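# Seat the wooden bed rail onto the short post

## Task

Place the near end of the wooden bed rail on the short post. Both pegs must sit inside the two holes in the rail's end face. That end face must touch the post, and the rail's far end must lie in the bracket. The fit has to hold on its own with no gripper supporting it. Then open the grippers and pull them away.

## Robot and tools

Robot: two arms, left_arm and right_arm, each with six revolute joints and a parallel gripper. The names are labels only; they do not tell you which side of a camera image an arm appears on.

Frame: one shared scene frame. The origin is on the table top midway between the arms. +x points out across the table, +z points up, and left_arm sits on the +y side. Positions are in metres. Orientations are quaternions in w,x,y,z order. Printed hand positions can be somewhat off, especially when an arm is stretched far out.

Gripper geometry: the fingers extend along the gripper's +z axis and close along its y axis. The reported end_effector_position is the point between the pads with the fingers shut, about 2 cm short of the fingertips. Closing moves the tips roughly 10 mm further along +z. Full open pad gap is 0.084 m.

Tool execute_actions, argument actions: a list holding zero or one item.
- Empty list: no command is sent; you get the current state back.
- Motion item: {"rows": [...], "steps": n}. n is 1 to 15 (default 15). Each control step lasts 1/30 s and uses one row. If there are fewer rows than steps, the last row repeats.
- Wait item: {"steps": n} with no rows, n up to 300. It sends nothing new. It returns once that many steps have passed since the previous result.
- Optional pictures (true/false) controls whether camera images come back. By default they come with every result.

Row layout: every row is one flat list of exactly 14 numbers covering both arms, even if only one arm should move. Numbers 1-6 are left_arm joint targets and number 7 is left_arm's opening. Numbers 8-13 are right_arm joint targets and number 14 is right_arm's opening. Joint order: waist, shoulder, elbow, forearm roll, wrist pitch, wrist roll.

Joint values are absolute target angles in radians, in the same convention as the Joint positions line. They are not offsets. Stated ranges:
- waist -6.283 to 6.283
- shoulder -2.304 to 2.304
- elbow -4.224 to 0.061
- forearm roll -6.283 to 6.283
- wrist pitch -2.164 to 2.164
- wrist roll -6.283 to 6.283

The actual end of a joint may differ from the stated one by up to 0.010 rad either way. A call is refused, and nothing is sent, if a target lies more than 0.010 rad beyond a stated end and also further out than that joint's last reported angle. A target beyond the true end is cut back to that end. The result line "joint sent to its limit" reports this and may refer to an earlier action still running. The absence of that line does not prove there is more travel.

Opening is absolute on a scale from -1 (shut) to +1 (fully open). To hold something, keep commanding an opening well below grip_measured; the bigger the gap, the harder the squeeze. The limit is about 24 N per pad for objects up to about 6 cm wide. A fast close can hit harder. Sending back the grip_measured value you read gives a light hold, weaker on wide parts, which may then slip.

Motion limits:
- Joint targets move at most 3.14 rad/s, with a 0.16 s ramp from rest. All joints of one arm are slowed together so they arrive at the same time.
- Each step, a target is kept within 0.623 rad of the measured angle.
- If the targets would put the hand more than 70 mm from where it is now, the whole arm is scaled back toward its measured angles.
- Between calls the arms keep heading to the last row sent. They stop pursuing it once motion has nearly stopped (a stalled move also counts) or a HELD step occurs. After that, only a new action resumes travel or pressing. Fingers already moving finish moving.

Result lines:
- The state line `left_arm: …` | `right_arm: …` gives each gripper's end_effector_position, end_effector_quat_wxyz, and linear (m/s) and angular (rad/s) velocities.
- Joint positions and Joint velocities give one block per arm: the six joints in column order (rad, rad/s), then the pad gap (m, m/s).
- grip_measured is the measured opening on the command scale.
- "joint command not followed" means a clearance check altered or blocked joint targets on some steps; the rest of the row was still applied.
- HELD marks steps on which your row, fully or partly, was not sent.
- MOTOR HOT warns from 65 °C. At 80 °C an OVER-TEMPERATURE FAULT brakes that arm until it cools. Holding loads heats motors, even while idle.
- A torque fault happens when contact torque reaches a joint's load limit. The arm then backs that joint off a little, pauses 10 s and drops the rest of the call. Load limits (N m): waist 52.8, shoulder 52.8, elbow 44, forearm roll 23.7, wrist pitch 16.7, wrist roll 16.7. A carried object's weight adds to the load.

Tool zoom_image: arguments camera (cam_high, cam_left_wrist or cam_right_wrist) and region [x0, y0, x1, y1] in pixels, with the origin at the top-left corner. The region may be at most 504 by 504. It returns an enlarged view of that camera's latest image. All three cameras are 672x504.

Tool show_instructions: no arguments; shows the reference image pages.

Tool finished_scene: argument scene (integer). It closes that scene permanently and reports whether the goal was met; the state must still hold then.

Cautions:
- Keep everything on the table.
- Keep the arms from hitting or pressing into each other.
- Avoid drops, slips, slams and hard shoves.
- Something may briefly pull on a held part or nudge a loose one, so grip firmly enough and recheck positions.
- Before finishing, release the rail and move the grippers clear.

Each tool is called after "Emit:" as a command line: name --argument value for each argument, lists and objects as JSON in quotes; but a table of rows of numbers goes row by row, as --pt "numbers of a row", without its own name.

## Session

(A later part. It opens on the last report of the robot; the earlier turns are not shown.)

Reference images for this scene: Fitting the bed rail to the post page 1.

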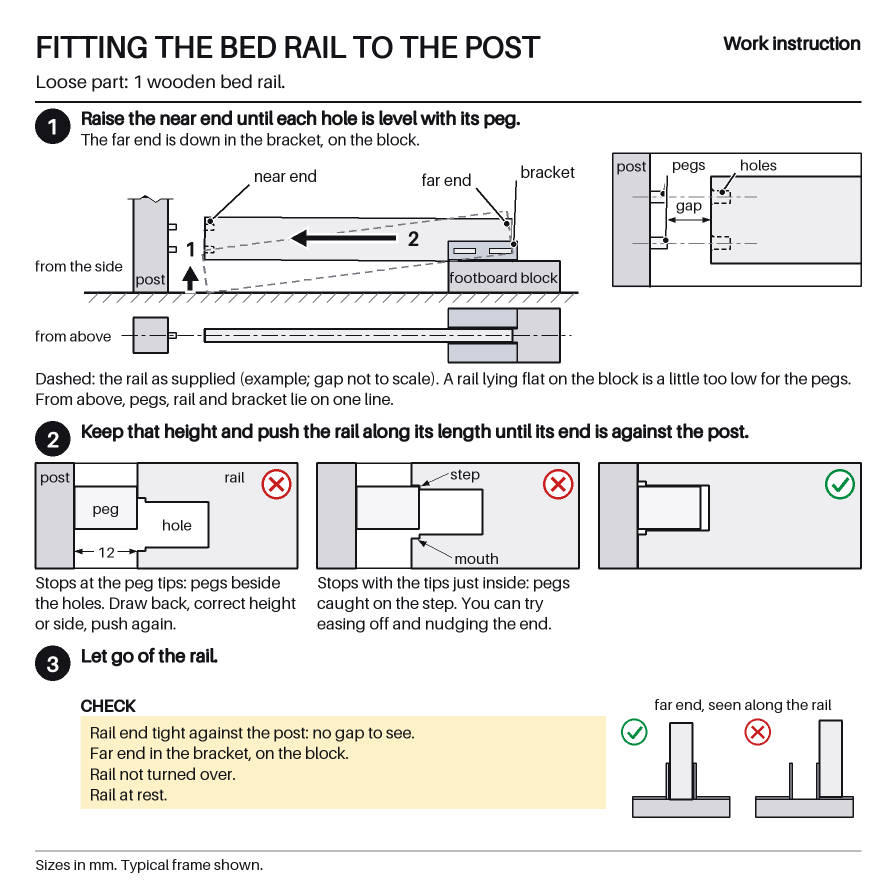

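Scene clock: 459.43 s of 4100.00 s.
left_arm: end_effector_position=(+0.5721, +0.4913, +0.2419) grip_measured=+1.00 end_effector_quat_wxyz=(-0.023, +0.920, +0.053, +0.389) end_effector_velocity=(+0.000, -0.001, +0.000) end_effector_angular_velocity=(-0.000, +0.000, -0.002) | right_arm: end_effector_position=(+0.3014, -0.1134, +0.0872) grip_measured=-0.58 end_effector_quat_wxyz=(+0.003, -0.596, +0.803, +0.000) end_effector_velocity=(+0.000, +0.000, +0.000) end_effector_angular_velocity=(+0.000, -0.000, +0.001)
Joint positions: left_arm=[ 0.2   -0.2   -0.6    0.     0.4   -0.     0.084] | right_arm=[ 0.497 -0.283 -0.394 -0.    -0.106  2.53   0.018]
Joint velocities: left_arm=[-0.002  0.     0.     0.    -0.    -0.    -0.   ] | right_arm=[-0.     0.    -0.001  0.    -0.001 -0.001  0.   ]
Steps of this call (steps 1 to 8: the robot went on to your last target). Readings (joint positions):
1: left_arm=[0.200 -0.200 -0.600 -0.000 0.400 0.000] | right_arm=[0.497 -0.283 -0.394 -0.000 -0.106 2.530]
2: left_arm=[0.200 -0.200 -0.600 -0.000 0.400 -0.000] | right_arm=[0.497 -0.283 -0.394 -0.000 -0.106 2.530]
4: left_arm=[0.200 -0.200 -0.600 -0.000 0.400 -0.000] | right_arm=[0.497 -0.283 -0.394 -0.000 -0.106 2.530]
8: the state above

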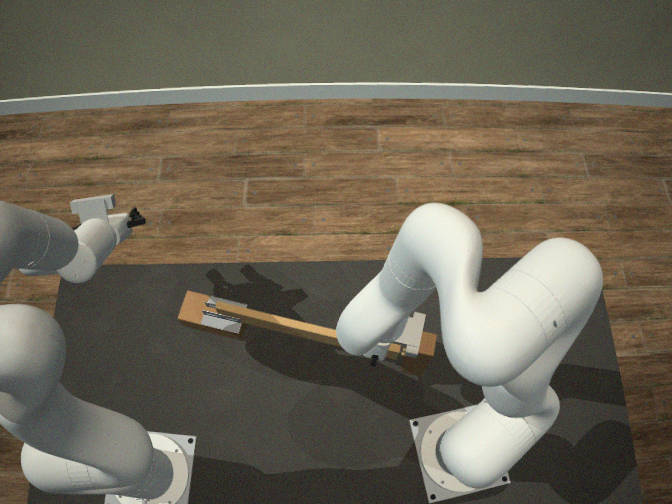

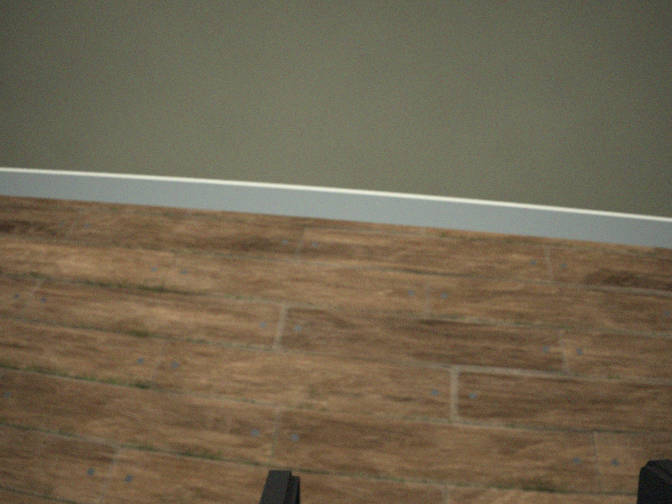

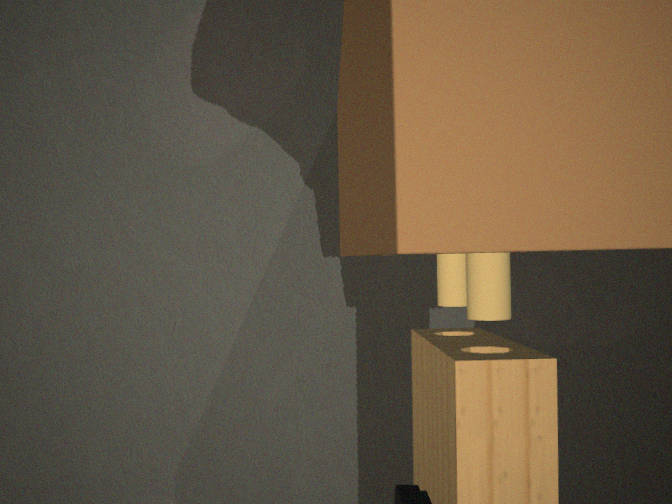

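Emit:
execute_actions --actions '[{"rows":[[0.2,-0.2,-0.6,0,0.4,0,1,0.498,-0.283,-0.394,0,-0.1055,2.531,-1],[0.2,-0.2,-0.6,0,0.4,0,1,0.4968,-0.2821,-0.3926,0,-0.105,2.5298,-1],[0.2,-0.2,-0.6,0,0.4,0,1,0.4956,-0.2813,-0.3912,0,-0.1044,2.5286,-1],[0.2,-0.2,-0.6,0,0.4,0,1,0.4945,-0.2804,-0.3898,0,-0.1039,2.5275,-1],[0.2,-0.2,-0.6,0,0.4,0,1,0.4933,-0.2795,-0.3884,0,-0.1033,2.5263,-1],[0.2,-0.2,-0.6,0,0.4,0,1,0.4921,-0.2786,-0.387,0,-0.1028,2.5251,-1],[0.2,-0.2,-0.6,0,0.4,0,1,0.491,-0.2778,-0.3856,0,-0.1023,2.524,-1],[0.2,-0.2,-0.6,0,0.4,0,1,0.4898,-0.2769,-0.3842,0,-0.1017,2.5228,-1],[0.2,-0.2,-0.6,0,0.4,0,1,0.4886,-0.276,-0.3828,0,-0.1012,2.5216,-1],[0.2,-0.2,-0.6,0,0.4,0,1,0.4875,-0.2752,-0.3814,0,-0.1006,2.5205,-1],[0.2,-0.2,-0.6,0,0.4,0,1,0.4863,-0.2743,-0.38,0,-0.1001,2.5193,-1],[0.2,-0.2,-0.6,0,0.4,0,1,0.4851,-0.2734,-0.3786,0,-0.0996,2.5181,-1]]}]' --pictures false

Emit:
execute_actions --actions '[{"steps":12}]'

Emit:
zoom_image --camera "cam_high" --region '[360, 320, 450, 390]'

Scene clock: 475.17 s of 4100.00 s.
left_arm: end_effector_position=(+0.5721, +0.4913, +0.2419) grip_measured=+1.00 end_effector_quat_wxyz=(-0.023, +0.920, +0.053, +0.389) end_effector_velocity=(-0.000, +0.000, -0.000) end_effector_angular_velocity=(-0.000, +0.001, +0.001) | right_arm: end_effector_position=(+0.2992, -0.1192, +0.0872) grip_measured=-0.58 end_effector_quat_wxyz=(+0.003, -0.596, +0.803, +0.000) end_effector_velocity=(-0.004, -0.010, -0.000) end_effector_angular_velocity=(-0.001, +0.001, +0.001)
Joint positions: left_arm=[ 0.2   -0.2   -0.6   -0.     0.4   -0.     0.084] | right_arm=[ 0.486 -0.274 -0.38   0.    -0.1    2.52   0.018]
Joint velocities: left_arm=[ 0.001 -0.001 -0.    -0.     0.    -0.     0.   ] | right_arm=[-0.018  0.013  0.022 -0.     0.007 -0.019 -0.   ]
Steps of this call (steps 1 to 15: the robot went on to your last target; steps 16 to 90: nothing new was sent; then 12.23 s passed at rest; steps 91 to 105: all 15 steps of this action). Readings (joint positions):
91: left_arm=[0.200 -0.200 -0.600 -0.000 0.400 0.000] | right_arm=[0.497 -0.283 -0.394 0.000 -0.105 2.530]
92: left_arm=[0.200 -0.200 -0.600 -0.000 0.400 -0.000] | right_arm=[0.497 -0.283 -0.394 0.000 -0.106 2.530]
94: left_arm=[0.200 -0.200 -0.600 0.000 0.400 -0.000] | right_arm=[0.497 -0.283 -0.393 0.000 -0.105 2.530]
98: left_arm=[0.200 -0.200 -0.600 0.000 0.400 -0.000] | right_arm=[0.494 -0.280 -0.389 0.000 -0.103 2.527]
105: the state above

Scene clock: 475.57 s of 4100.00 s.
left_arm: end_effector_position=(+0.5721, +0.4913, +0.2419) grip_measured=+1.00 end_effector_quat_wxyz=(-0.023, +0.920, +0.053, +0.389) end_effector_velocity=(-0.001, +0.002, -0.000) end_effector_angular_velocity=(-0.000, +0.001, +0.003) | right_arm: end_effector_position=(+0.2989, -0.1198, +0.0871) grip_measured=-0.58 end_effector_quat_wxyz=(+0.003, -0.596, +0.803, +0.000) end_effector_velocity=(-0.000, -0.000, -0.000) end_effector_angular_velocity=(-0.000, +0.000, +0.000)
Joint positions: left_arm=[ 0.2   -0.2   -0.6    0.     0.4   -0.     0.084] | right_arm=[ 0.485 -0.273 -0.379  0.    -0.1    2.518  0.018]
Joint velocities: left_arm=[ 0.003 -0.     0.001  0.    -0.    -0.     0.   ] | right_arm=[-0.    -0.     0.001 -0.     0.001  0.    -0.   ]
Steps of this call (steps 1 to 12: the robot went on to your last target). Readings (joint positions):
1: left_arm=[0.200 -0.200 -0.600 -0.000 0.400 -0.000] | right_arm=[0.486 -0.274 -0.380 0.000 -0.100 2.519]
2: left_arm=[0.200 -0.200 -0.600 -0.000 0.400 -0.000] | right_arm=[0.486 -0.274 -0.379 0.000 -0.100 2.519]
4: left_arm=[0.200 -0.200 -0.600 0.000 0.400 0.000] | right_arm=[0.485 -0.274 -0.379 0.000 -0.100 2.518]
8: left_arm=[0.200 -0.200 -0.600 0.000 0.400 0.000] | right_arm=[0.485 -0.273 -0.379 0.000 -0.100 2.518]
12: the state above

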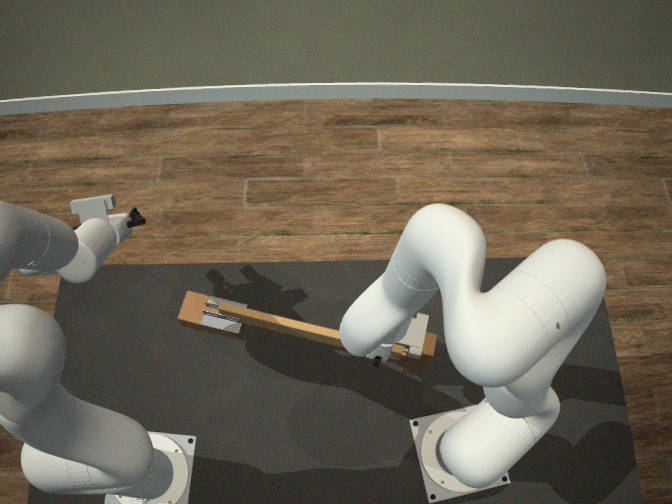

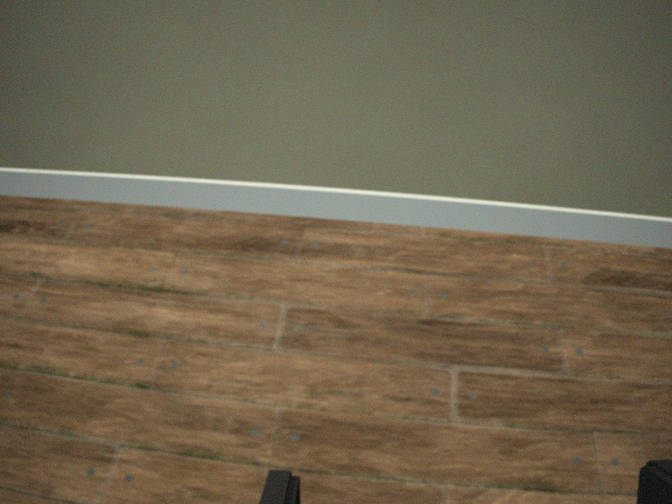

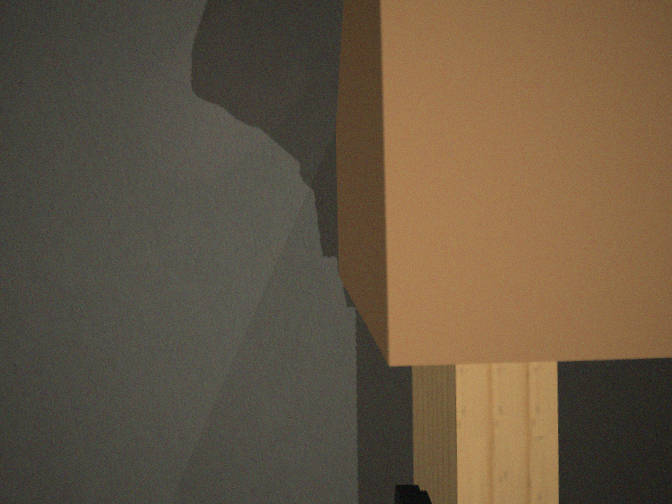

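Region (360, 320, 450, 390) of cam_high's 672x504 image, scaled by 5.600, with more detail than that image has.

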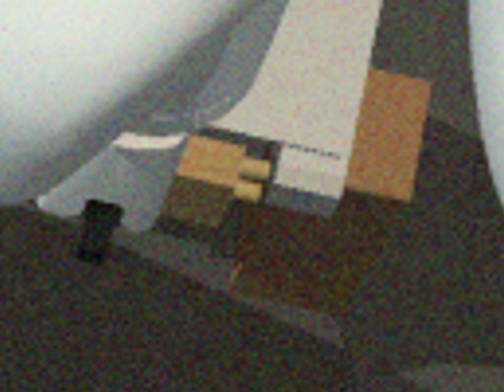

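Emit:
execute_actions --actions '[{"rows":[[0.2,-0.2,-0.6,0,0.4,0,1,0.484,-0.2727,-0.3776,0,-0.0991,2.517,-1],[0.2,-0.2,-0.6,0,0.4,0,1,0.4829,-0.272,-0.3765,0,-0.0987,2.5159,-1],[0.2,-0.2,-0.6,0,0.4,0,1,0.4818,-0.2713,-0.3755,0,-0.0982,2.5148,-1],[0.2,-0.2,-0.6,0,0.4,0,1,0.4807,-0.2705,-0.3744,0,-0.0978,2.5137,-1],[0.2,-0.2,-0.6,0,0.4,0,1,0.4796,-0.2698,-0.3734,0,-0.0973,2.5126,-1],[0.2,-0.2,-0.6,0,0.4,0,1,0.4785,-0.2691,-0.3723,0,-0.0969,2.5115,-1],[0.2,-0.2,-0.6,0,0.4,0,1,0.4774,-0.2684,-0.3713,0,-0.0964,2.5104,-1],[0.2,-0.2,-0.6,0,0.4,0,1,0.4763,-0.2676,-0.3702,0,-0.096,2.5093,-1]]}]' --pictures false

Emit:
execute_actions --actions '[{"steps":12}]'

Emit:
zoom_image --camera "cam_high" --region '[360, 320, 450, 390]'

Scene clock: 499.10 s of 4100.00 s.
left_arm: end_effector_position=(+0.5721, +0.4913, +0.2419) grip_measured=+1.00 end_effector_quat_wxyz=(-0.023, +0.920, +0.053, +0.389) end_effector_velocity=(-0.000, +0.001, -0.000) end_effector_angular_velocity=(+0.000, +0.001, +0.002) | right_arm: end_effector_position=(+0.3003, -0.1218, +0.0878) grip_measured=-0.58 end_effector_quat_wxyz=(+0.007, -0.596, +0.803, +0.000) end_effector_velocity=(-0.003, -0.003, -0.000) end_effector_angular_velocity=(-0.007, +0.009, -0.000)
Joint positions: left_arm=[ 0.2   -0.2   -0.6    0.     0.4    0.     0.084] | right_arm=[ 0.477 -0.267 -0.373  0.    -0.091  2.51   0.019]
Joint velocities: left_arm=[ 0.002 -0.001 -0.     0.    -0.     0.     0.   ] | right_arm=[-0.003  0.002  0.004 -0.    -0.009 -0.002 -0.   ]
Steps of this call (steps 1 to 15: the robot went on to your last target; steps 16 to 90: nothing new was sent; then 20.03 s passed at rest; steps 91 to 105: all 15 steps of this action). Readings (joint positions):
91: left_arm=[0.200 -0.200 -0.600 0.000 0.400 0.000] | right_arm=[0.485 -0.273 -0.379 -0.000 -0.100 2.518]
92: left_arm=[0.200 -0.200 -0.600 0.000 0.400 -0.000] | right_arm=[0.485 -0.273 -0.378 0.000 -0.099 2.518]
94: left_arm=[0.200 -0.200 -0.600 -0.000 0.400 -0.000] | right_arm=[0.484 -0.273 -0.378 0.000 -0.098 2.517]
98: left_arm=[0.200 -0.200 -0.600 0.000 0.400 0.000] | right_arm=[0.481 -0.270 -0.375 0.000 -0.095 2.513]
105: the state above

Scene clock: 499.50 s of 4100.00 s.
left_arm: end_effector_position=(+0.5721, +0.4913, +0.2419) grip_measured=+1.00 end_effector_quat_wxyz=(-0.023, +0.920, +0.053, +0.389) end_effector_velocity=(+0.000, +0.001, +0.000) end_effector_angular_velocity=(+0.000, -0.002, +0.001) | right_arm: end_effector_position=(+0.3002, -0.1222, +0.0877) grip_measured=-0.58 end_effector_quat_wxyz=(+0.007, -0.596, +0.803, +0.000) end_effector_velocity=(+0.000, +0.000, +0.000) end_effector_angular_velocity=(-0.001, +0.001, -0.000)
Joint positions: left_arm=[ 0.2   -0.2   -0.6    0.     0.4   -0.     0.084] | right_arm=[ 0.477 -0.267 -0.372  0.    -0.091  2.509  0.019]
Joint velocities: left_arm=[ 0.001  0.001  0.    -0.     0.001  0.    -0.   ] | right_arm=[-0.    -0.001 -0.002 -0.    -0.002 -0.     0.   ]
Steps of this call (steps 1 to 12: the robot went on to your last target). Readings (joint positions):
1: left_arm=[0.200 -0.200 -0.600 0.000 0.400 -0.000] | right_arm=[0.477 -0.267 -0.373 0.000 -0.091 2.510]
2: left_arm=[0.200 -0.200 -0.600 -0.000 0.400 0.000] | right_arm=[0.477 -0.267 -0.372 0.000 -0.091 2.510]
4: left_arm=[0.200 -0.200 -0.600 0.000 0.400 0.000] | right_arm=[0.477 -0.267 -0.372 0.000 -0.091 2.509]
8: left_arm=[0.200 -0.200 -0.600 -0.000 0.400 -0.000] | right_arm=[0.477 -0.267 -0.372 0.000 -0.091 2.509]
12: the state above

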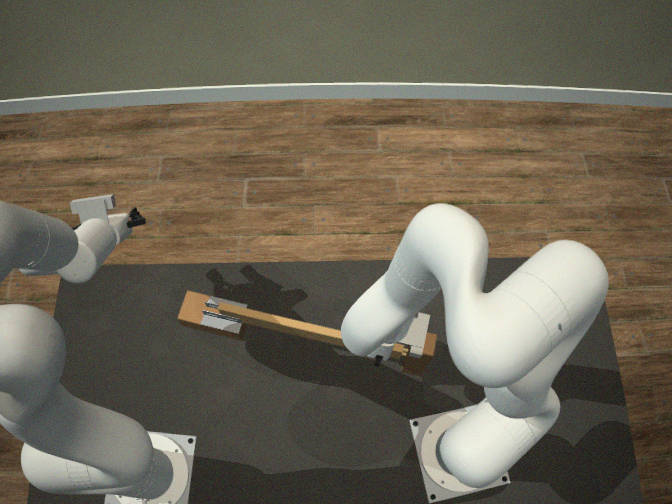

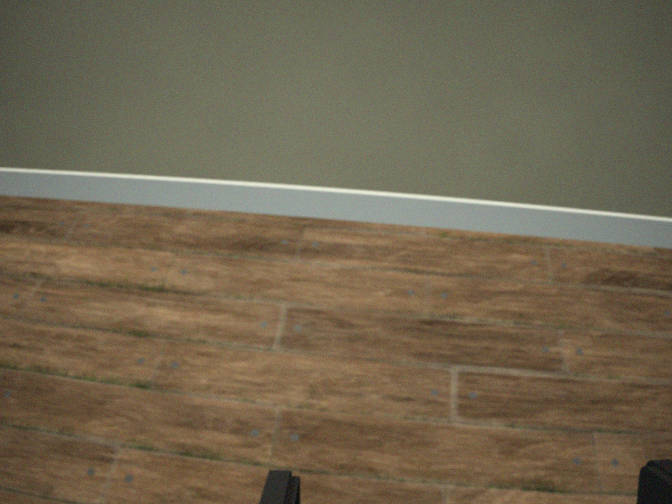

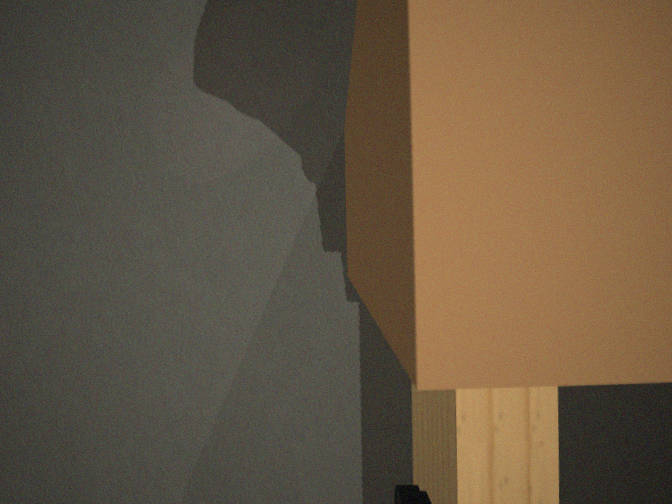

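Region (360, 320, 450, 390) of cam_high's 672x504 image, scaled by 5.600, with more detail than that image has.

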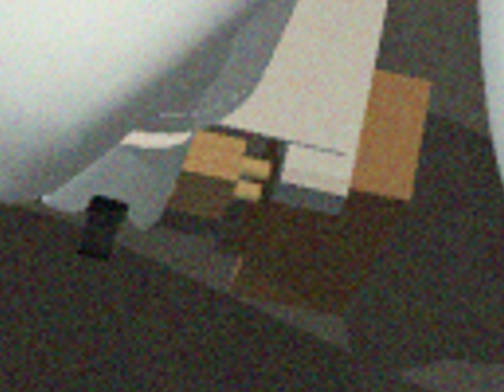

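Emit:
execute_actions --actions '[{"rows":[[0.2,-0.2,-0.6,0,0.4,0,1,0.4790,-0.2686,-0.3728,0,-0.0980,2.512,-1],[0.2,-0.2,-0.6,0,0.4,0,1,0.4790,-0.2679,-0.3728,0,-0.0986,2.512,-1],[0.2,-0.2,-0.6,0,0.4,0,1,0.4790,-0.2672,-0.3728,0,-0.0992,2.512,-1],[0.2,-0.2,-0.6,0,0.4,0,1,0.4790,-0.2665,-0.3728,0,-0.0998,2.512,-1],[0.2,-0.2,-0.6,0,0.4,0,1,0.4790,-0.2658,-0.3728,0,-0.1004,2.512,-1],[0.2,-0.2,-0.6,0,0.4,0,1,0.4790,-0.2651,-0.3728,0,-0.1010,2.512,-1],[0.2,-0.2,-0.6,0,0.4,0,1,0.4790,-0.2644,-0.3728,0,-0.1016,2.512,-1],[0.2,-0.2,-0.6,0,0.4,0,1,0.4790,-0.2637,-0.3728,0,-0.1022,2.512,-1],[0.2,-0.2,-0.6,0,0.4,0,1,0.4790,-0.2630,-0.3728,0,-0.1028,2.512,-1],[0.2,-0.2,-0.6,0,0.4,0,1,0.4790,-0.2623,-0.3728,0,-0.1034,2.512,-1],[0.2,-0.2,-0.6,0,0.4,0,1,0.4790,-0.2616,-0.3728,0,-0.1040,2.512,-1],[0.2,-0.2,-0.6,0,0.4,0,1,0.4790,-0.2609,-0.3728,0,-0.1046,2.512,-1],[0.2,-0.2,-0.6,0,0.4,0,1,0.4790,-0.2602,-0.3728,0,-0.1052,2.512,-1],[0.2,-0.2,-0.6,0,0.4,0,1,0.4790,-0.2595,-0.3728,0,-0.1058,2.512,-1],[0.2,-0.2,-0.6,0,0.4,0,1,0.4790,-0.2588,-0.3728,0,-0.1064,2.512,-1]]}]'

Emit:
zoom_image --camera "cam_high" --region '[360, 320, 450, 390]'

Scene clock: 523.47 s of 4100.00 s.
left_arm: end_effector_position=(+0.5721, +0.4913, +0.2419) grip_measured=+1.00 end_effector_quat_wxyz=(-0.023, +0.920, +0.053, +0.389) end_effector_velocity=(-0.000, +0.001, -0.000) end_effector_angular_velocity=(+0.000, +0.001, +0.001) | right_arm: end_effector_position=(+0.2992, -0.1219, +0.0895) grip_measured=-0.58 end_effector_quat_wxyz=(+0.005, -0.596, +0.803, +0.000) end_effector_velocity=(-0.001, -0.001, +0.006) end_effector_angular_velocity=(-0.003, +0.004, +0.002)
Joint positions: left_arm=[ 0.2   -0.2   -0.6   -0.     0.4   -0.     0.084] | right_arm=[ 0.479 -0.262 -0.373  0.    -0.101  2.512  0.019]
Joint velocities: left_arm=[ 0.002  0.     0.     0.    -0.001  0.     0.   ] | right_arm=[ 0.001  0.022  0.002 -0.    -0.026 -0.001 -0.   ]
Steps of this call (steps 1 to 15: the robot went on to your last target; steps 16 to 90: nothing new was sent; then 20.47 s passed at rest; steps 91 to 105: all 15 steps of this action). Readings (joint positions):
91: left_arm=[0.200 -0.200 -0.600 -0.000 0.400 0.000] | right_arm=[0.476 -0.268 -0.372 -0.000 -0.092 2.509]
92: left_arm=[0.200 -0.200 -0.600 -0.000 0.400 -0.000] | right_arm=[0.477 -0.268 -0.373 -0.000 -0.092 2.510]
94: left_arm=[0.200 -0.200 -0.600 0.000 0.400 -0.000] | right_arm=[0.477 -0.268 -0.373 -0.000 -0.094 2.511]
98: left_arm=[0.200 -0.200 -0.600 0.000 0.400 -0.000] | right_arm=[0.478 -0.266 -0.373 -0.000 -0.096 2.512]
105: the state above

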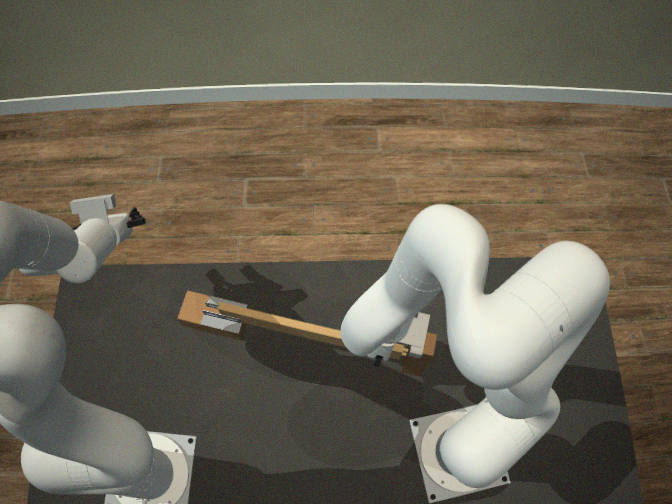

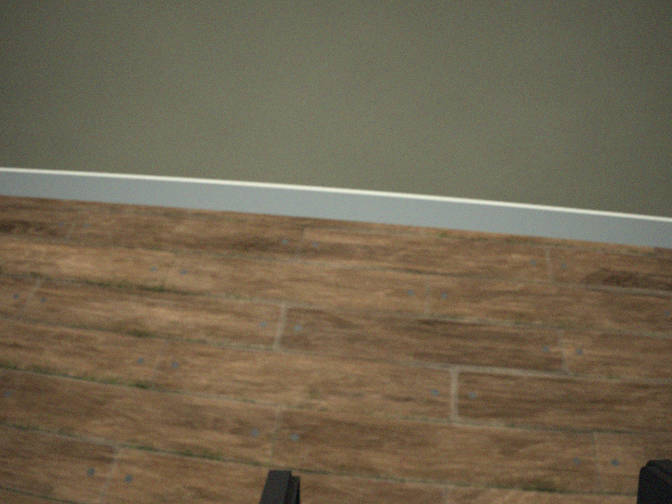

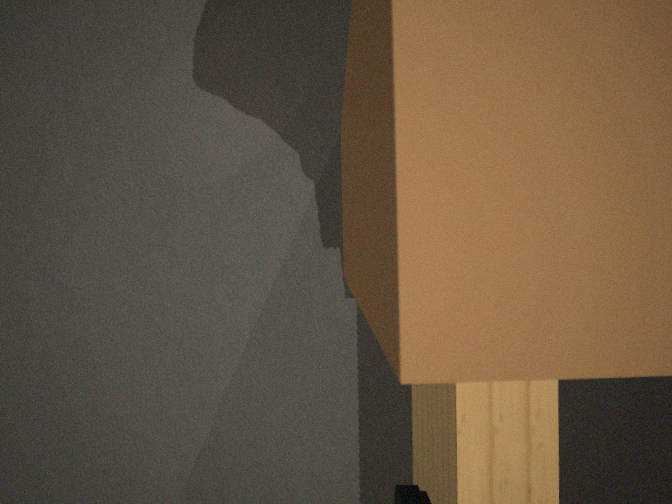

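Region (360, 320, 450, 390) of cam_high's 672x504 image, scaled by 5.600, with more detail than that image has.

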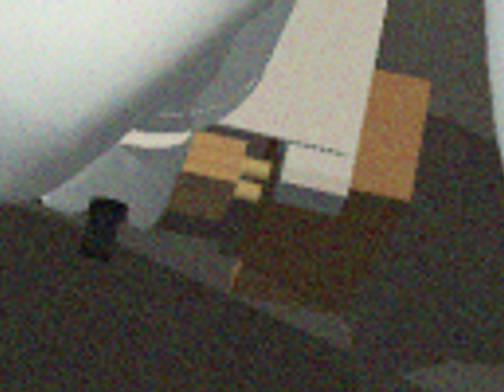

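Emit:
execute_actions --actions '[{"rows":[[0.2,-0.2,-0.6,0,0.4,0,1,0.485,-0.266,-0.380,0,-0.106,2.518,-1],[0.2,-0.2,-0.6,0,0.4,0,1,0.491,-0.272,-0.387,0,-0.107,2.520,-1],[0.2,-0.2,-0.6,0,0.4,0,1,0.497,-0.278,-0.394,0,-0.107,2.522,-1],[0.2,-0.2,-0.6,0,0.4,0,1,0.501,-0.283,-0.397,0,-0.1065,2.520,-1],[0.2,-0.2,-0.6,0,0.4,0,1,0.503,-0.286,-0.399,0,-0.107,2.519,-1]]}]' --pictures false

Emit:
execute_actions --actions '[{"steps":12}]'

Emit:
zoom_image --camera "cam_right_wrist" --region '[380, 140, 600, 380]'

Scene clock: 550.90 s of 4100.00 s.
left_arm: end_effector_position=(+0.5721, +0.4913, +0.2419) grip_measured=+1.00 end_effector_quat_wxyz=(-0.023, +0.920, +0.053, +0.389) end_effector_velocity=(+0.000, +0.000, +0.000) end_effector_angular_velocity=(+0.000, -0.001, +0.000) | right_arm: end_effector_position=(+0.3013, -0.1112, +0.0872) grip_measured=-0.59 end_effector_quat_wxyz=(+0.002, -0.603, +0.798, +0.000) end_effector_velocity=(+0.004, +0.004, +0.001) end_effector_angular_velocity=(+0.008, -0.010, +0.004)
Joint positions: left_arm=[ 0.2   -0.2   -0.6    0.     0.4   -0.     0.084] | right_arm=[ 0.503 -0.286 -0.398  0.    -0.108  2.519  0.018]
Joint velocities: left_arm=[ 0.     0.001 -0.    -0.     0.     0.     0.   ] | right_arm=[ 0.003 -0.001 -0.005 -0.     0.008 -0.001  0.   ]
Steps of this call (steps 1 to 15: the robot went on to your last target; steps 16 to 90: nothing new was sent; then 23.93 s passed at rest; steps 91 to 105: all 15 steps of this action). Readings (joint positions):
91: left_arm=[0.200 -0.200 -0.600 -0.000 0.400 -0.000] | right_arm=[0.479 -0.259 -0.373 -0.000 -0.105 2.512]
92: left_arm=[0.200 -0.200 -0.600 -0.000 0.400 -0.000] | right_arm=[0.480 -0.260 -0.374 -0.000 -0.106 2.513]
94: left_arm=[0.200 -0.200 -0.600 0.000 0.400 -0.000] | right_arm=[0.485 -0.266 -0.378 -0.000 -0.111 2.516]
98: left_arm=[0.200 -0.200 -0.600 -0.000 0.400 -0.000] | right_arm=[0.499 -0.282 -0.392 -0.000 -0.112 2.519]
105: the state above

Scene clock: 551.30 s of 4100.00 s.
left_arm: end_effector_position=(+0.5721, +0.4913, +0.2419) grip_measured=+1.00 end_effector_quat_wxyz=(-0.023, +0.920, +0.053, +0.389) end_effector_velocity=(-0.000, +0.001, -0.000) end_effector_angular_velocity=(+0.000, -0.000, +0.001) | right_arm: end_effector_position=(+0.3018, -0.1107, +0.0873) grip_measured=-0.59 end_effector_quat_wxyz=(+0.003, -0.603, +0.798, +0.000) end_effector_velocity=(+0.001, +0.001, +0.000) end_effector_angular_velocity=(+0.001, -0.002, +0.001)
Joint positions: left_arm=[ 0.2   -0.2   -0.6    0.     0.4   -0.     0.084] | right_arm=[ 0.503 -0.286 -0.399 -0.    -0.107  2.519  0.018]
Joint velocities: left_arm=[ 0.001 -0.001  0.     0.     0.001  0.     0.   ] | right_arm=[ 0.    -0.    -0.002  0.     0.    -0.001  0.   ]
Steps of this call (steps 1 to 12: the robot went on to your last target). Readings (joint positions):
1: left_arm=[0.200 -0.200 -0.600 0.000 0.400 0.000] | right_arm=[0.503 -0.286 -0.398 0.000 -0.108 2.519]
2: left_arm=[0.200 -0.200 -0.600 0.000 0.400 -0.000] | right_arm=[0.503 -0.286 -0.398 -0.000 -0.108 2.519]
4: left_arm=[0.200 -0.200 -0.600 0.000 0.400 -0.000] | right_arm=[0.503 -0.286 -0.399 -0.000 -0.108 2.519]
8: left_arm=[0.200 -0.200 -0.600 -0.000 0.400 -0.000] | right_arm=[0.503 -0.286 -0.399 -0.000 -0.107 2.519]
12: the state above

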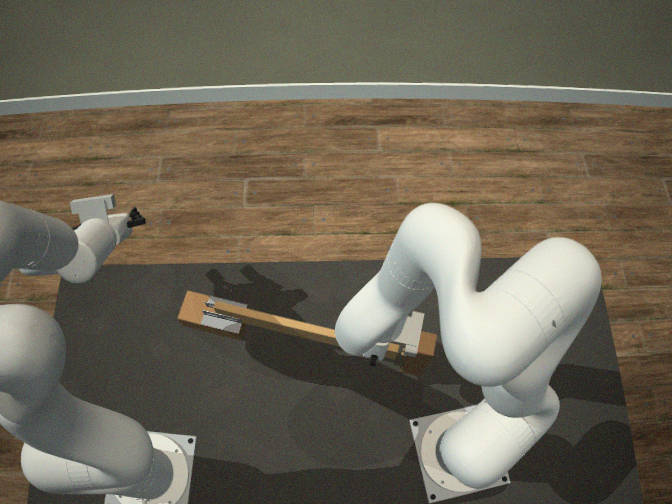

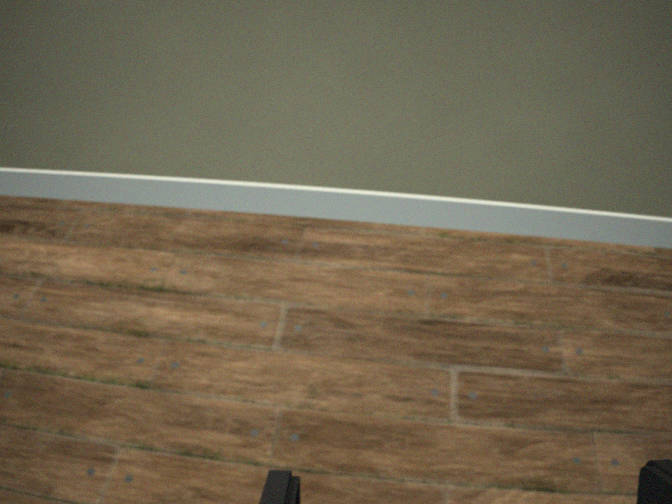

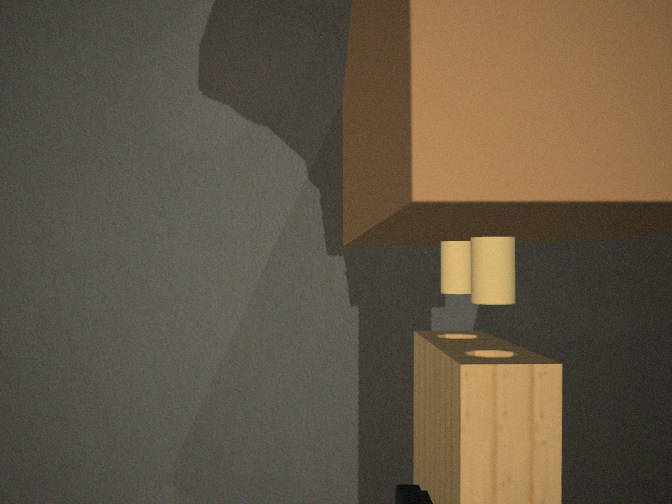

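Region (380, 140, 600, 380) of cam_right_wrist's 672x504 image, scaled by 2.100, with more detail than that image has; it fills the left 462 columns of this view, and the rest is white.

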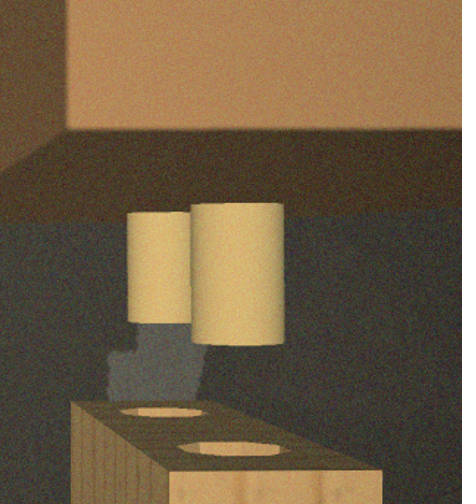

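Emit:
execute_actions --actions '[{"rows":[[0.2,-0.2,-0.6,0,0.4,0,1,0.5015,-0.2849,-0.3972,0,-0.1063,2.5175,-1],[0.2,-0.2,-0.6,0,0.4,0,1,0.5001,-0.2838,-0.3955,0,-0.1056,2.5161,-1],[0.2,-0.2,-0.6,0,0.4,0,1,0.4986,-0.2827,-0.3937,0,-0.1049,2.5146,-1],[0.2,-0.2,-0.6,0,0.4,0,1,0.4972,-0.2816,-0.392,0,-0.1042,2.5132,-1],[0.2,-0.2,-0.6,0,0.4,0,1,0.4957,-0.2805,-0.3902,0,-0.1035,2.5117,-1],[0.2,-0.2,-0.6,0,0.4,0,1,0.4942,-0.2794,-0.3884,0,-0.1028,2.5102,-1],[0.2,-0.2,-0.6,0,0.4,0,1,0.4928,-0.2783,-0.3867,0,-0.1021,2.5088,-1],[0.2,-0.2,-0.6,0,0.4,0,1,0.4913,-0.2772,-0.3849,0,-0.1014,2.5073,-1],[0.2,-0.2,-0.6,0,0.4,0,1,0.4899,-0.2761,-0.3832,0,-0.1007,2.5059,-1],[0.2,-0.2,-0.6,0,0.4,0,1,0.4884,-0.275,-0.3814,0,-0.1,2.5044,-1],[0.2,-0.2,-0.6,0,0.4,0,1,0.4869,-0.2739,-0.3796,0,-0.0993,2.5029,-1],[0.2,-0.2,-0.6,0,0.4,0,1,0.4855,-0.2728,-0.3779,0,-0.0986,2.5015,-1],[0.2,-0.2,-0.6,0,0.4,0,1,0.484,-0.2717,-0.3761,0,-0.0979,2.5,-1],[0.2,-0.2,-0.6,0,0.4,0,1,0.4826,-0.2706,-0.3744,0,-0.0972,2.4986,-1],[0.2,-0.2,-0.6,0,0.4,0,1,0.4811,-0.2695,-0.3726,0,-0.0965,2.4971,-1]]}]' --pictures false

Emit:
execute_actions --actions '[{"steps":12}]'

Emit:
zoom_image --camera "cam_high" --region '[360, 320, 450, 390]'

Scene clock: 573.00 s of 4100.00 s.
left_arm: end_effector_position=(+0.5721, +0.4913, +0.2419) grip_measured=+1.00 end_effector_quat_wxyz=(-0.023, +0.920, +0.053, +0.389) end_effector_velocity=(-0.000, -0.001, -0.000) end_effector_angular_velocity=(+0.000, +0.001, -0.001) | right_arm: end_effector_position=(+0.2990, -0.1193, +0.0872) grip_measured=-0.59 end_effector_quat_wxyz=(+0.003, -0.603, +0.798, +0.000) end_effector_velocity=(-0.008, -0.023, -0.000) end_effector_angular_velocity=(+0.000, -0.001, -0.002)
Joint positions: left_arm=[ 0.2   -0.2   -0.6   -0.     0.4   -0.     0.084] | right_arm=[ 0.486 -0.273 -0.379  0.    -0.099  2.502  0.018]
Joint velocities: left_arm=[-0.001 -0.     0.     0.    -0.     0.     0.   ] | right_arm=[-0.043  0.033  0.052  0.     0.02  -0.042 -0.   ]
Steps of this call (steps 1 to 15: the robot went on to your last target; steps 16 to 90: nothing new was sent; then 18.20 s passed at rest; steps 91 to 105: all 15 steps of this action). Readings (joint positions):
91: left_arm=[0.200 -0.200 -0.600 0.000 0.400 0.000] | right_arm=[0.503 -0.286 -0.399 0.000 -0.107 2.519]
92: left_arm=[0.200 -0.200 -0.600 0.000 0.400 -0.000] | right_arm=[0.503 -0.286 -0.399 0.000 -0.107 2.519]
94: left_arm=[0.200 -0.200 -0.600 0.000 0.400 -0.000] | right_arm=[0.501 -0.285 -0.397 0.000 -0.106 2.517]
98: left_arm=[0.200 -0.200 -0.600 -0.000 0.400 -0.000] | right_arm=[0.496 -0.281 -0.391 0.000 -0.104 2.512]
105: the state above

Scene clock: 573.40 s of 4100.00 s.
left_arm: end_effector_position=(+0.5721, +0.4913, +0.2419) grip_measured=+1.00 end_effector_quat_wxyz=(-0.023, +0.920, +0.053, +0.389) end_effector_velocity=(+0.000, +0.001, +0.001) end_effector_angular_velocity=(+0.000, -0.002, +0.001) | right_arm: end_effector_position=(+0.2988, -0.1213, +0.0874) grip_measured=-0.59 end_effector_quat_wxyz=(+0.005, -0.603, +0.798, +0.000) end_effector_velocity=(-0.001, -0.001, -0.000) end_effector_angular_velocity=(-0.001, +0.002, +0.000)
Joint positions: left_arm=[ 0.2   -0.2   -0.6   -0.     0.4   -0.     0.084] | right_arm=[ 0.482 -0.269 -0.374  0.    -0.095  2.497  0.018]
Joint velocities: left_arm=[ 0.001  0.001 -0.     0.     0.001  0.    -0.   ] | right_arm=[-0.001  0.001  0.002  0.    -0.001 -0.001  0.   ]
Steps of this call (steps 1 to 12: the robot went on to your last target). Readings (joint positions):
1: left_arm=[0.200 -0.200 -0.600 -0.000 0.400 -0.000] | right_arm=[0.485 -0.272 -0.377 0.000 -0.098 2.501]
2: left_arm=[0.200 -0.200 -0.600 -0.000 0.400 -0.000] | right_arm=[0.484 -0.271 -0.376 0.000 -0.098 2.500]
4: left_arm=[0.200 -0.200 -0.600 0.000 0.400 -0.000] | right_arm=[0.482 -0.270 -0.375 0.000 -0.096 2.498]
8: left_arm=[0.200 -0.200 -0.600 0.000 0.400 -0.000] | right_arm=[0.482 -0.270 -0.374 0.000 -0.095 2.497]
12: the state above

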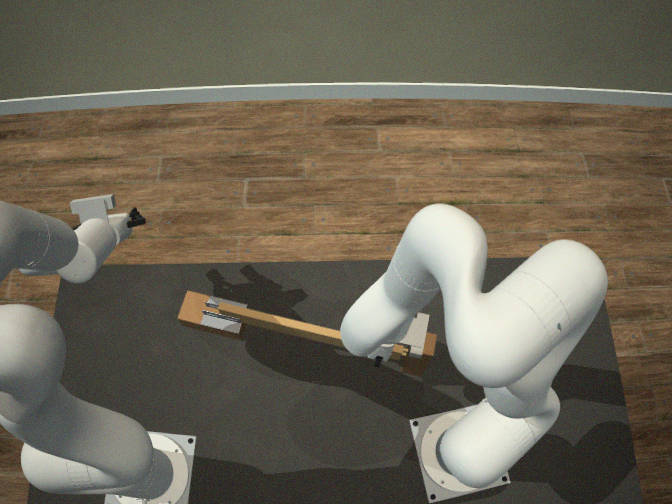

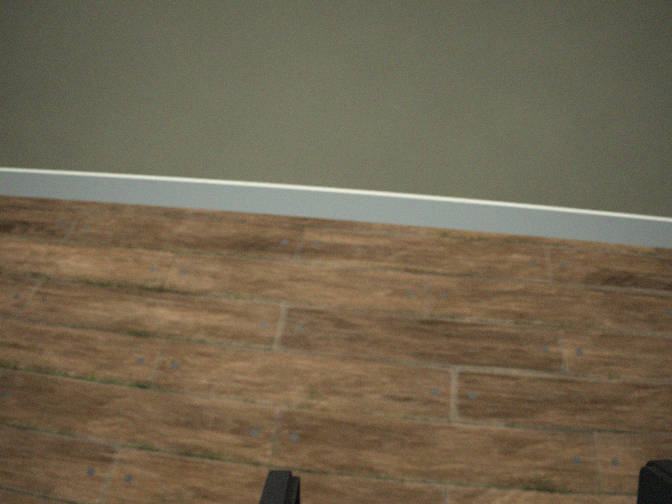

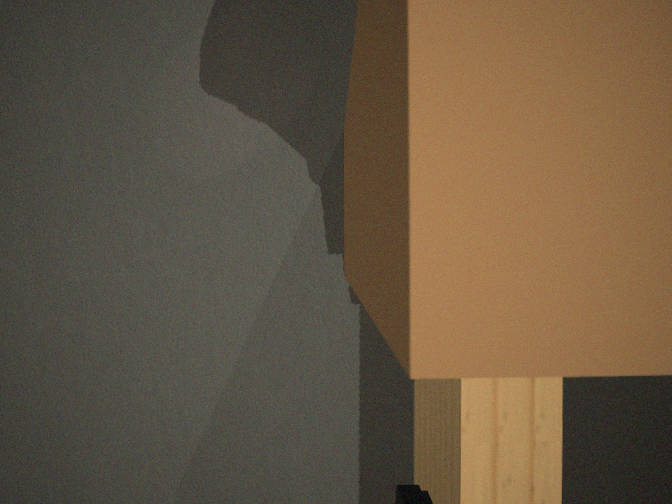

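Region (360, 320, 450, 390) of cam_high's 672x504 image, scaled by 5.600, with more detail than that image has.

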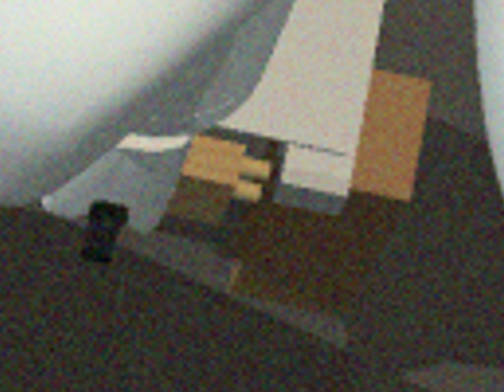

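Emit:
execute_actions --actions '[{"rows":[[0.2,-0.2,-0.6,0,0.4,0,1,0.482,-0.2695,-0.3722,0,-0.0965,2.4971,-1],[0.2,-0.2,-0.6,0,0.4,0,1,0.483,-0.2695,-0.3718,0,-0.0965,2.4971,-1],[0.2,-0.2,-0.6,0,0.4,0,1,0.484,-0.2695,-0.3714,0,-0.0965,2.4971,-1],[0.2,-0.2,-0.6,0,0.4,0,1,0.485,-0.2695,-0.371,0,-0.0965,2.4971,-1],[0.2,-0.2,-0.6,0,0.4,0,1,0.485,-0.2695,-0.371,0,-0.0965,2.4971,-1],[0.2,-0.2,-0.6,0,0.4,0,1,0.484,-0.2695,-0.3714,0,-0.0965,2.4971,-1],[0.2,-0.2,-0.6,0,0.4,0,1,0.483,-0.2695,-0.3718,0,-0.0965,2.4971,-1],[0.2,-0.2,-0.6,0,0.4,0,1,0.482,-0.2695,-0.3722,0,-0.0965,2.4971,-1],[0.2,-0.2,-0.6,0,0.4,0,1,0.481,-0.2695,-0.3726,0,-0.0965,2.4971,-1],[0.2,-0.2,-0.6,0,0.4,0,1,0.480,-0.2695,-0.373,0,-0.0965,2.4971,-1],[0.2,-0.2,-0.6,0,0.4,0,1,0.479,-0.2695,-0.3734,0,-0.0965,2.4971,-1],[0.2,-0.2,-0.6,0,0.4,0,1,0.478,-0.2695,-0.3738,0,-0.0965,2.4971,-1],[0.2,-0.2,-0.6,0,0.4,0,1,0.477,-0.2695,-0.3742,0,-0.0965,2.4971,-1],[0.2,-0.2,-0.6,0,0.4,0,1,0.476,-0.2695,-0.3746,0,-0.0965,2.4971,-1],[0.2,-0.2,-0.6,0,0.4,0,1,0.476,-0.2695,-0.3746,0,-0.0965,2.4971,-1]]}]' --pictures false

Emit:
execute_actions --actions '[{"steps":8}]'

Emit:
zoom_image --camera "cam_high" --region '[360, 320, 450, 390]'

Scene clock: 597.43 s of 4100.00 s.
left_arm: end_effector_position=(+0.5721, +0.4913, +0.2419) grip_measured=+1.00 end_effector_quat_wxyz=(-0.023, +0.920, +0.053, +0.389) end_effector_velocity=(+0.000, -0.001, +0.001) end_effector_angular_velocity=(+0.001, -0.001, -0.001) | right_arm: end_effector_position=(+0.2990, -0.1220, +0.0873) grip_measured=-0.59 end_effector_quat_wxyz=(+0.004, -0.602, +0.799, +0.000) end_effector_velocity=(+0.011, -0.004, +0.002) end_effector_angular_velocity=(+0.006, -0.008, -0.031)
Joint positions: left_arm=[ 0.2   -0.2   -0.6   -0.     0.4    0.     0.084] | right_arm=[ 0.479 -0.27  -0.374  0.    -0.095  2.497  0.018]
Joint velocities: left_arm=[-0.001  0.001 -0.     0.    -0.     0.    -0.   ] | right_arm=[-0.031  0.    -0.01  -0.001  0.001  0.     0.001]
Steps of this call (steps 1 to 15: the robot went on to your last target; steps 16 to 90: nothing new was sent; then 20.53 s passed at rest; steps 91 to 105: all 15 steps of this action). Readings (joint positions):
91: left_arm=[0.200 -0.200 -0.600 0.000 0.400 0.000] | right_arm=[0.481 -0.270 -0.373 0.000 -0.095 2.497]
92: left_arm=[0.200 -0.200 -0.600 -0.000 0.400 0.000] | right_arm=[0.481 -0.269 -0.373 -0.000 -0.095 2.497]
94: left_arm=[0.200 -0.200 -0.600 0.000 0.400 -0.000] | right_arm=[0.482 -0.269 -0.373 -0.000 -0.095 2.497]
98: left_arm=[0.200 -0.200 -0.600 0.000 0.400 0.000] | right_arm=[0.483 -0.269 -0.372 -0.000 -0.095 2.497]
105: the state above

Scene clock: 597.70 s of 4100.00 s.
left_arm: end_effector_position=(+0.5721, +0.4913, +0.2419) grip_measured=+1.00 end_effector_quat_wxyz=(-0.023, +0.920, +0.053, +0.389) end_effector_velocity=(-0.000, +0.000, -0.001) end_effector_angular_velocity=(-0.000, +0.000, +0.001) | right_arm: end_effector_position=(+0.3001, -0.1223, +0.0875) grip_measured=-0.59 end_effector_quat_wxyz=(+0.005, -0.601, +0.799, -0.000) end_effector_velocity=(+0.001, -0.000, +0.000) end_effector_angular_velocity=(+0.000, -0.001, +0.001)
Joint positions: left_arm=[ 0.2   -0.2   -0.6   -0.     0.4   -0.     0.084] | right_arm=[ 0.476 -0.27  -0.374  0.    -0.095  2.497  0.018]
Joint velocities: left_arm=[ 0.001 -0.001  0.     0.     0.001 -0.    -0.   ] | right_arm=[-0.002 -0.    -0.001 -0.     0.    -0.002  0.   ]
Steps of this call (steps 1 to 8: the robot went on to your last target). Readings (joint positions):
1: left_arm=[0.200 -0.200 -0.600 0.000 0.400 -0.000] | right_arm=[0.478 -0.270 -0.374 0.000 -0.095 2.497]
2: left_arm=[0.200 -0.200 -0.600 0.000 0.400 -0.000] | right_arm=[0.478 -0.270 -0.374 0.000 -0.095 2.497]
4: left_arm=[0.200 -0.200 -0.600 -0.000 0.400 0.000] | right_arm=[0.477 -0.270 -0.374 0.000 -0.095 2.497]
8: the state above

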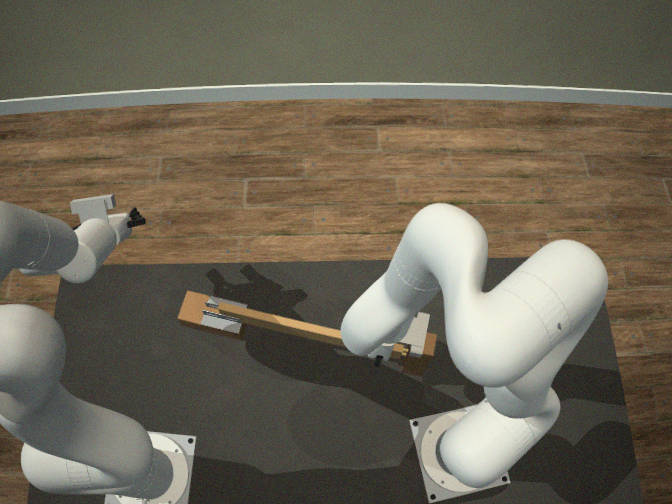

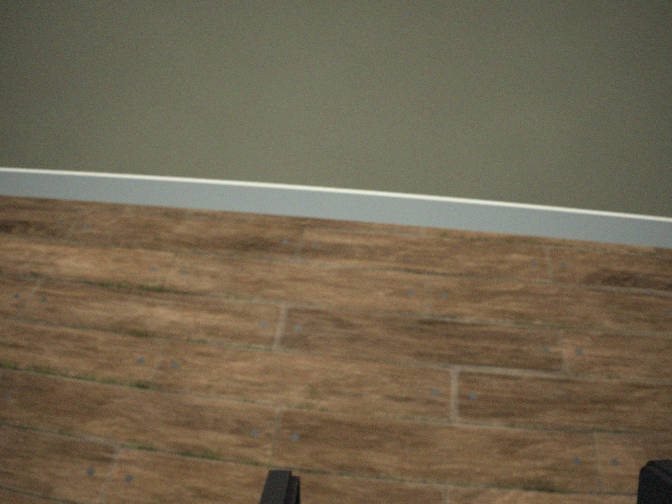

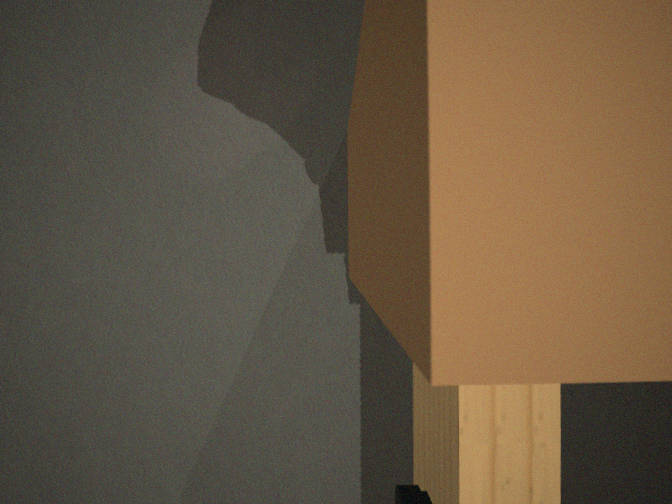

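Region (360, 320, 450, 390) of cam_high's 672x504 image, scaled by 5.600, with more detail than that image has.

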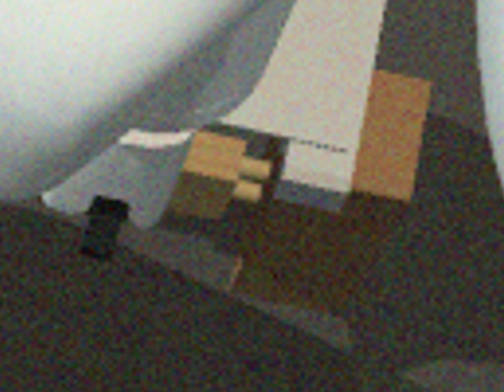

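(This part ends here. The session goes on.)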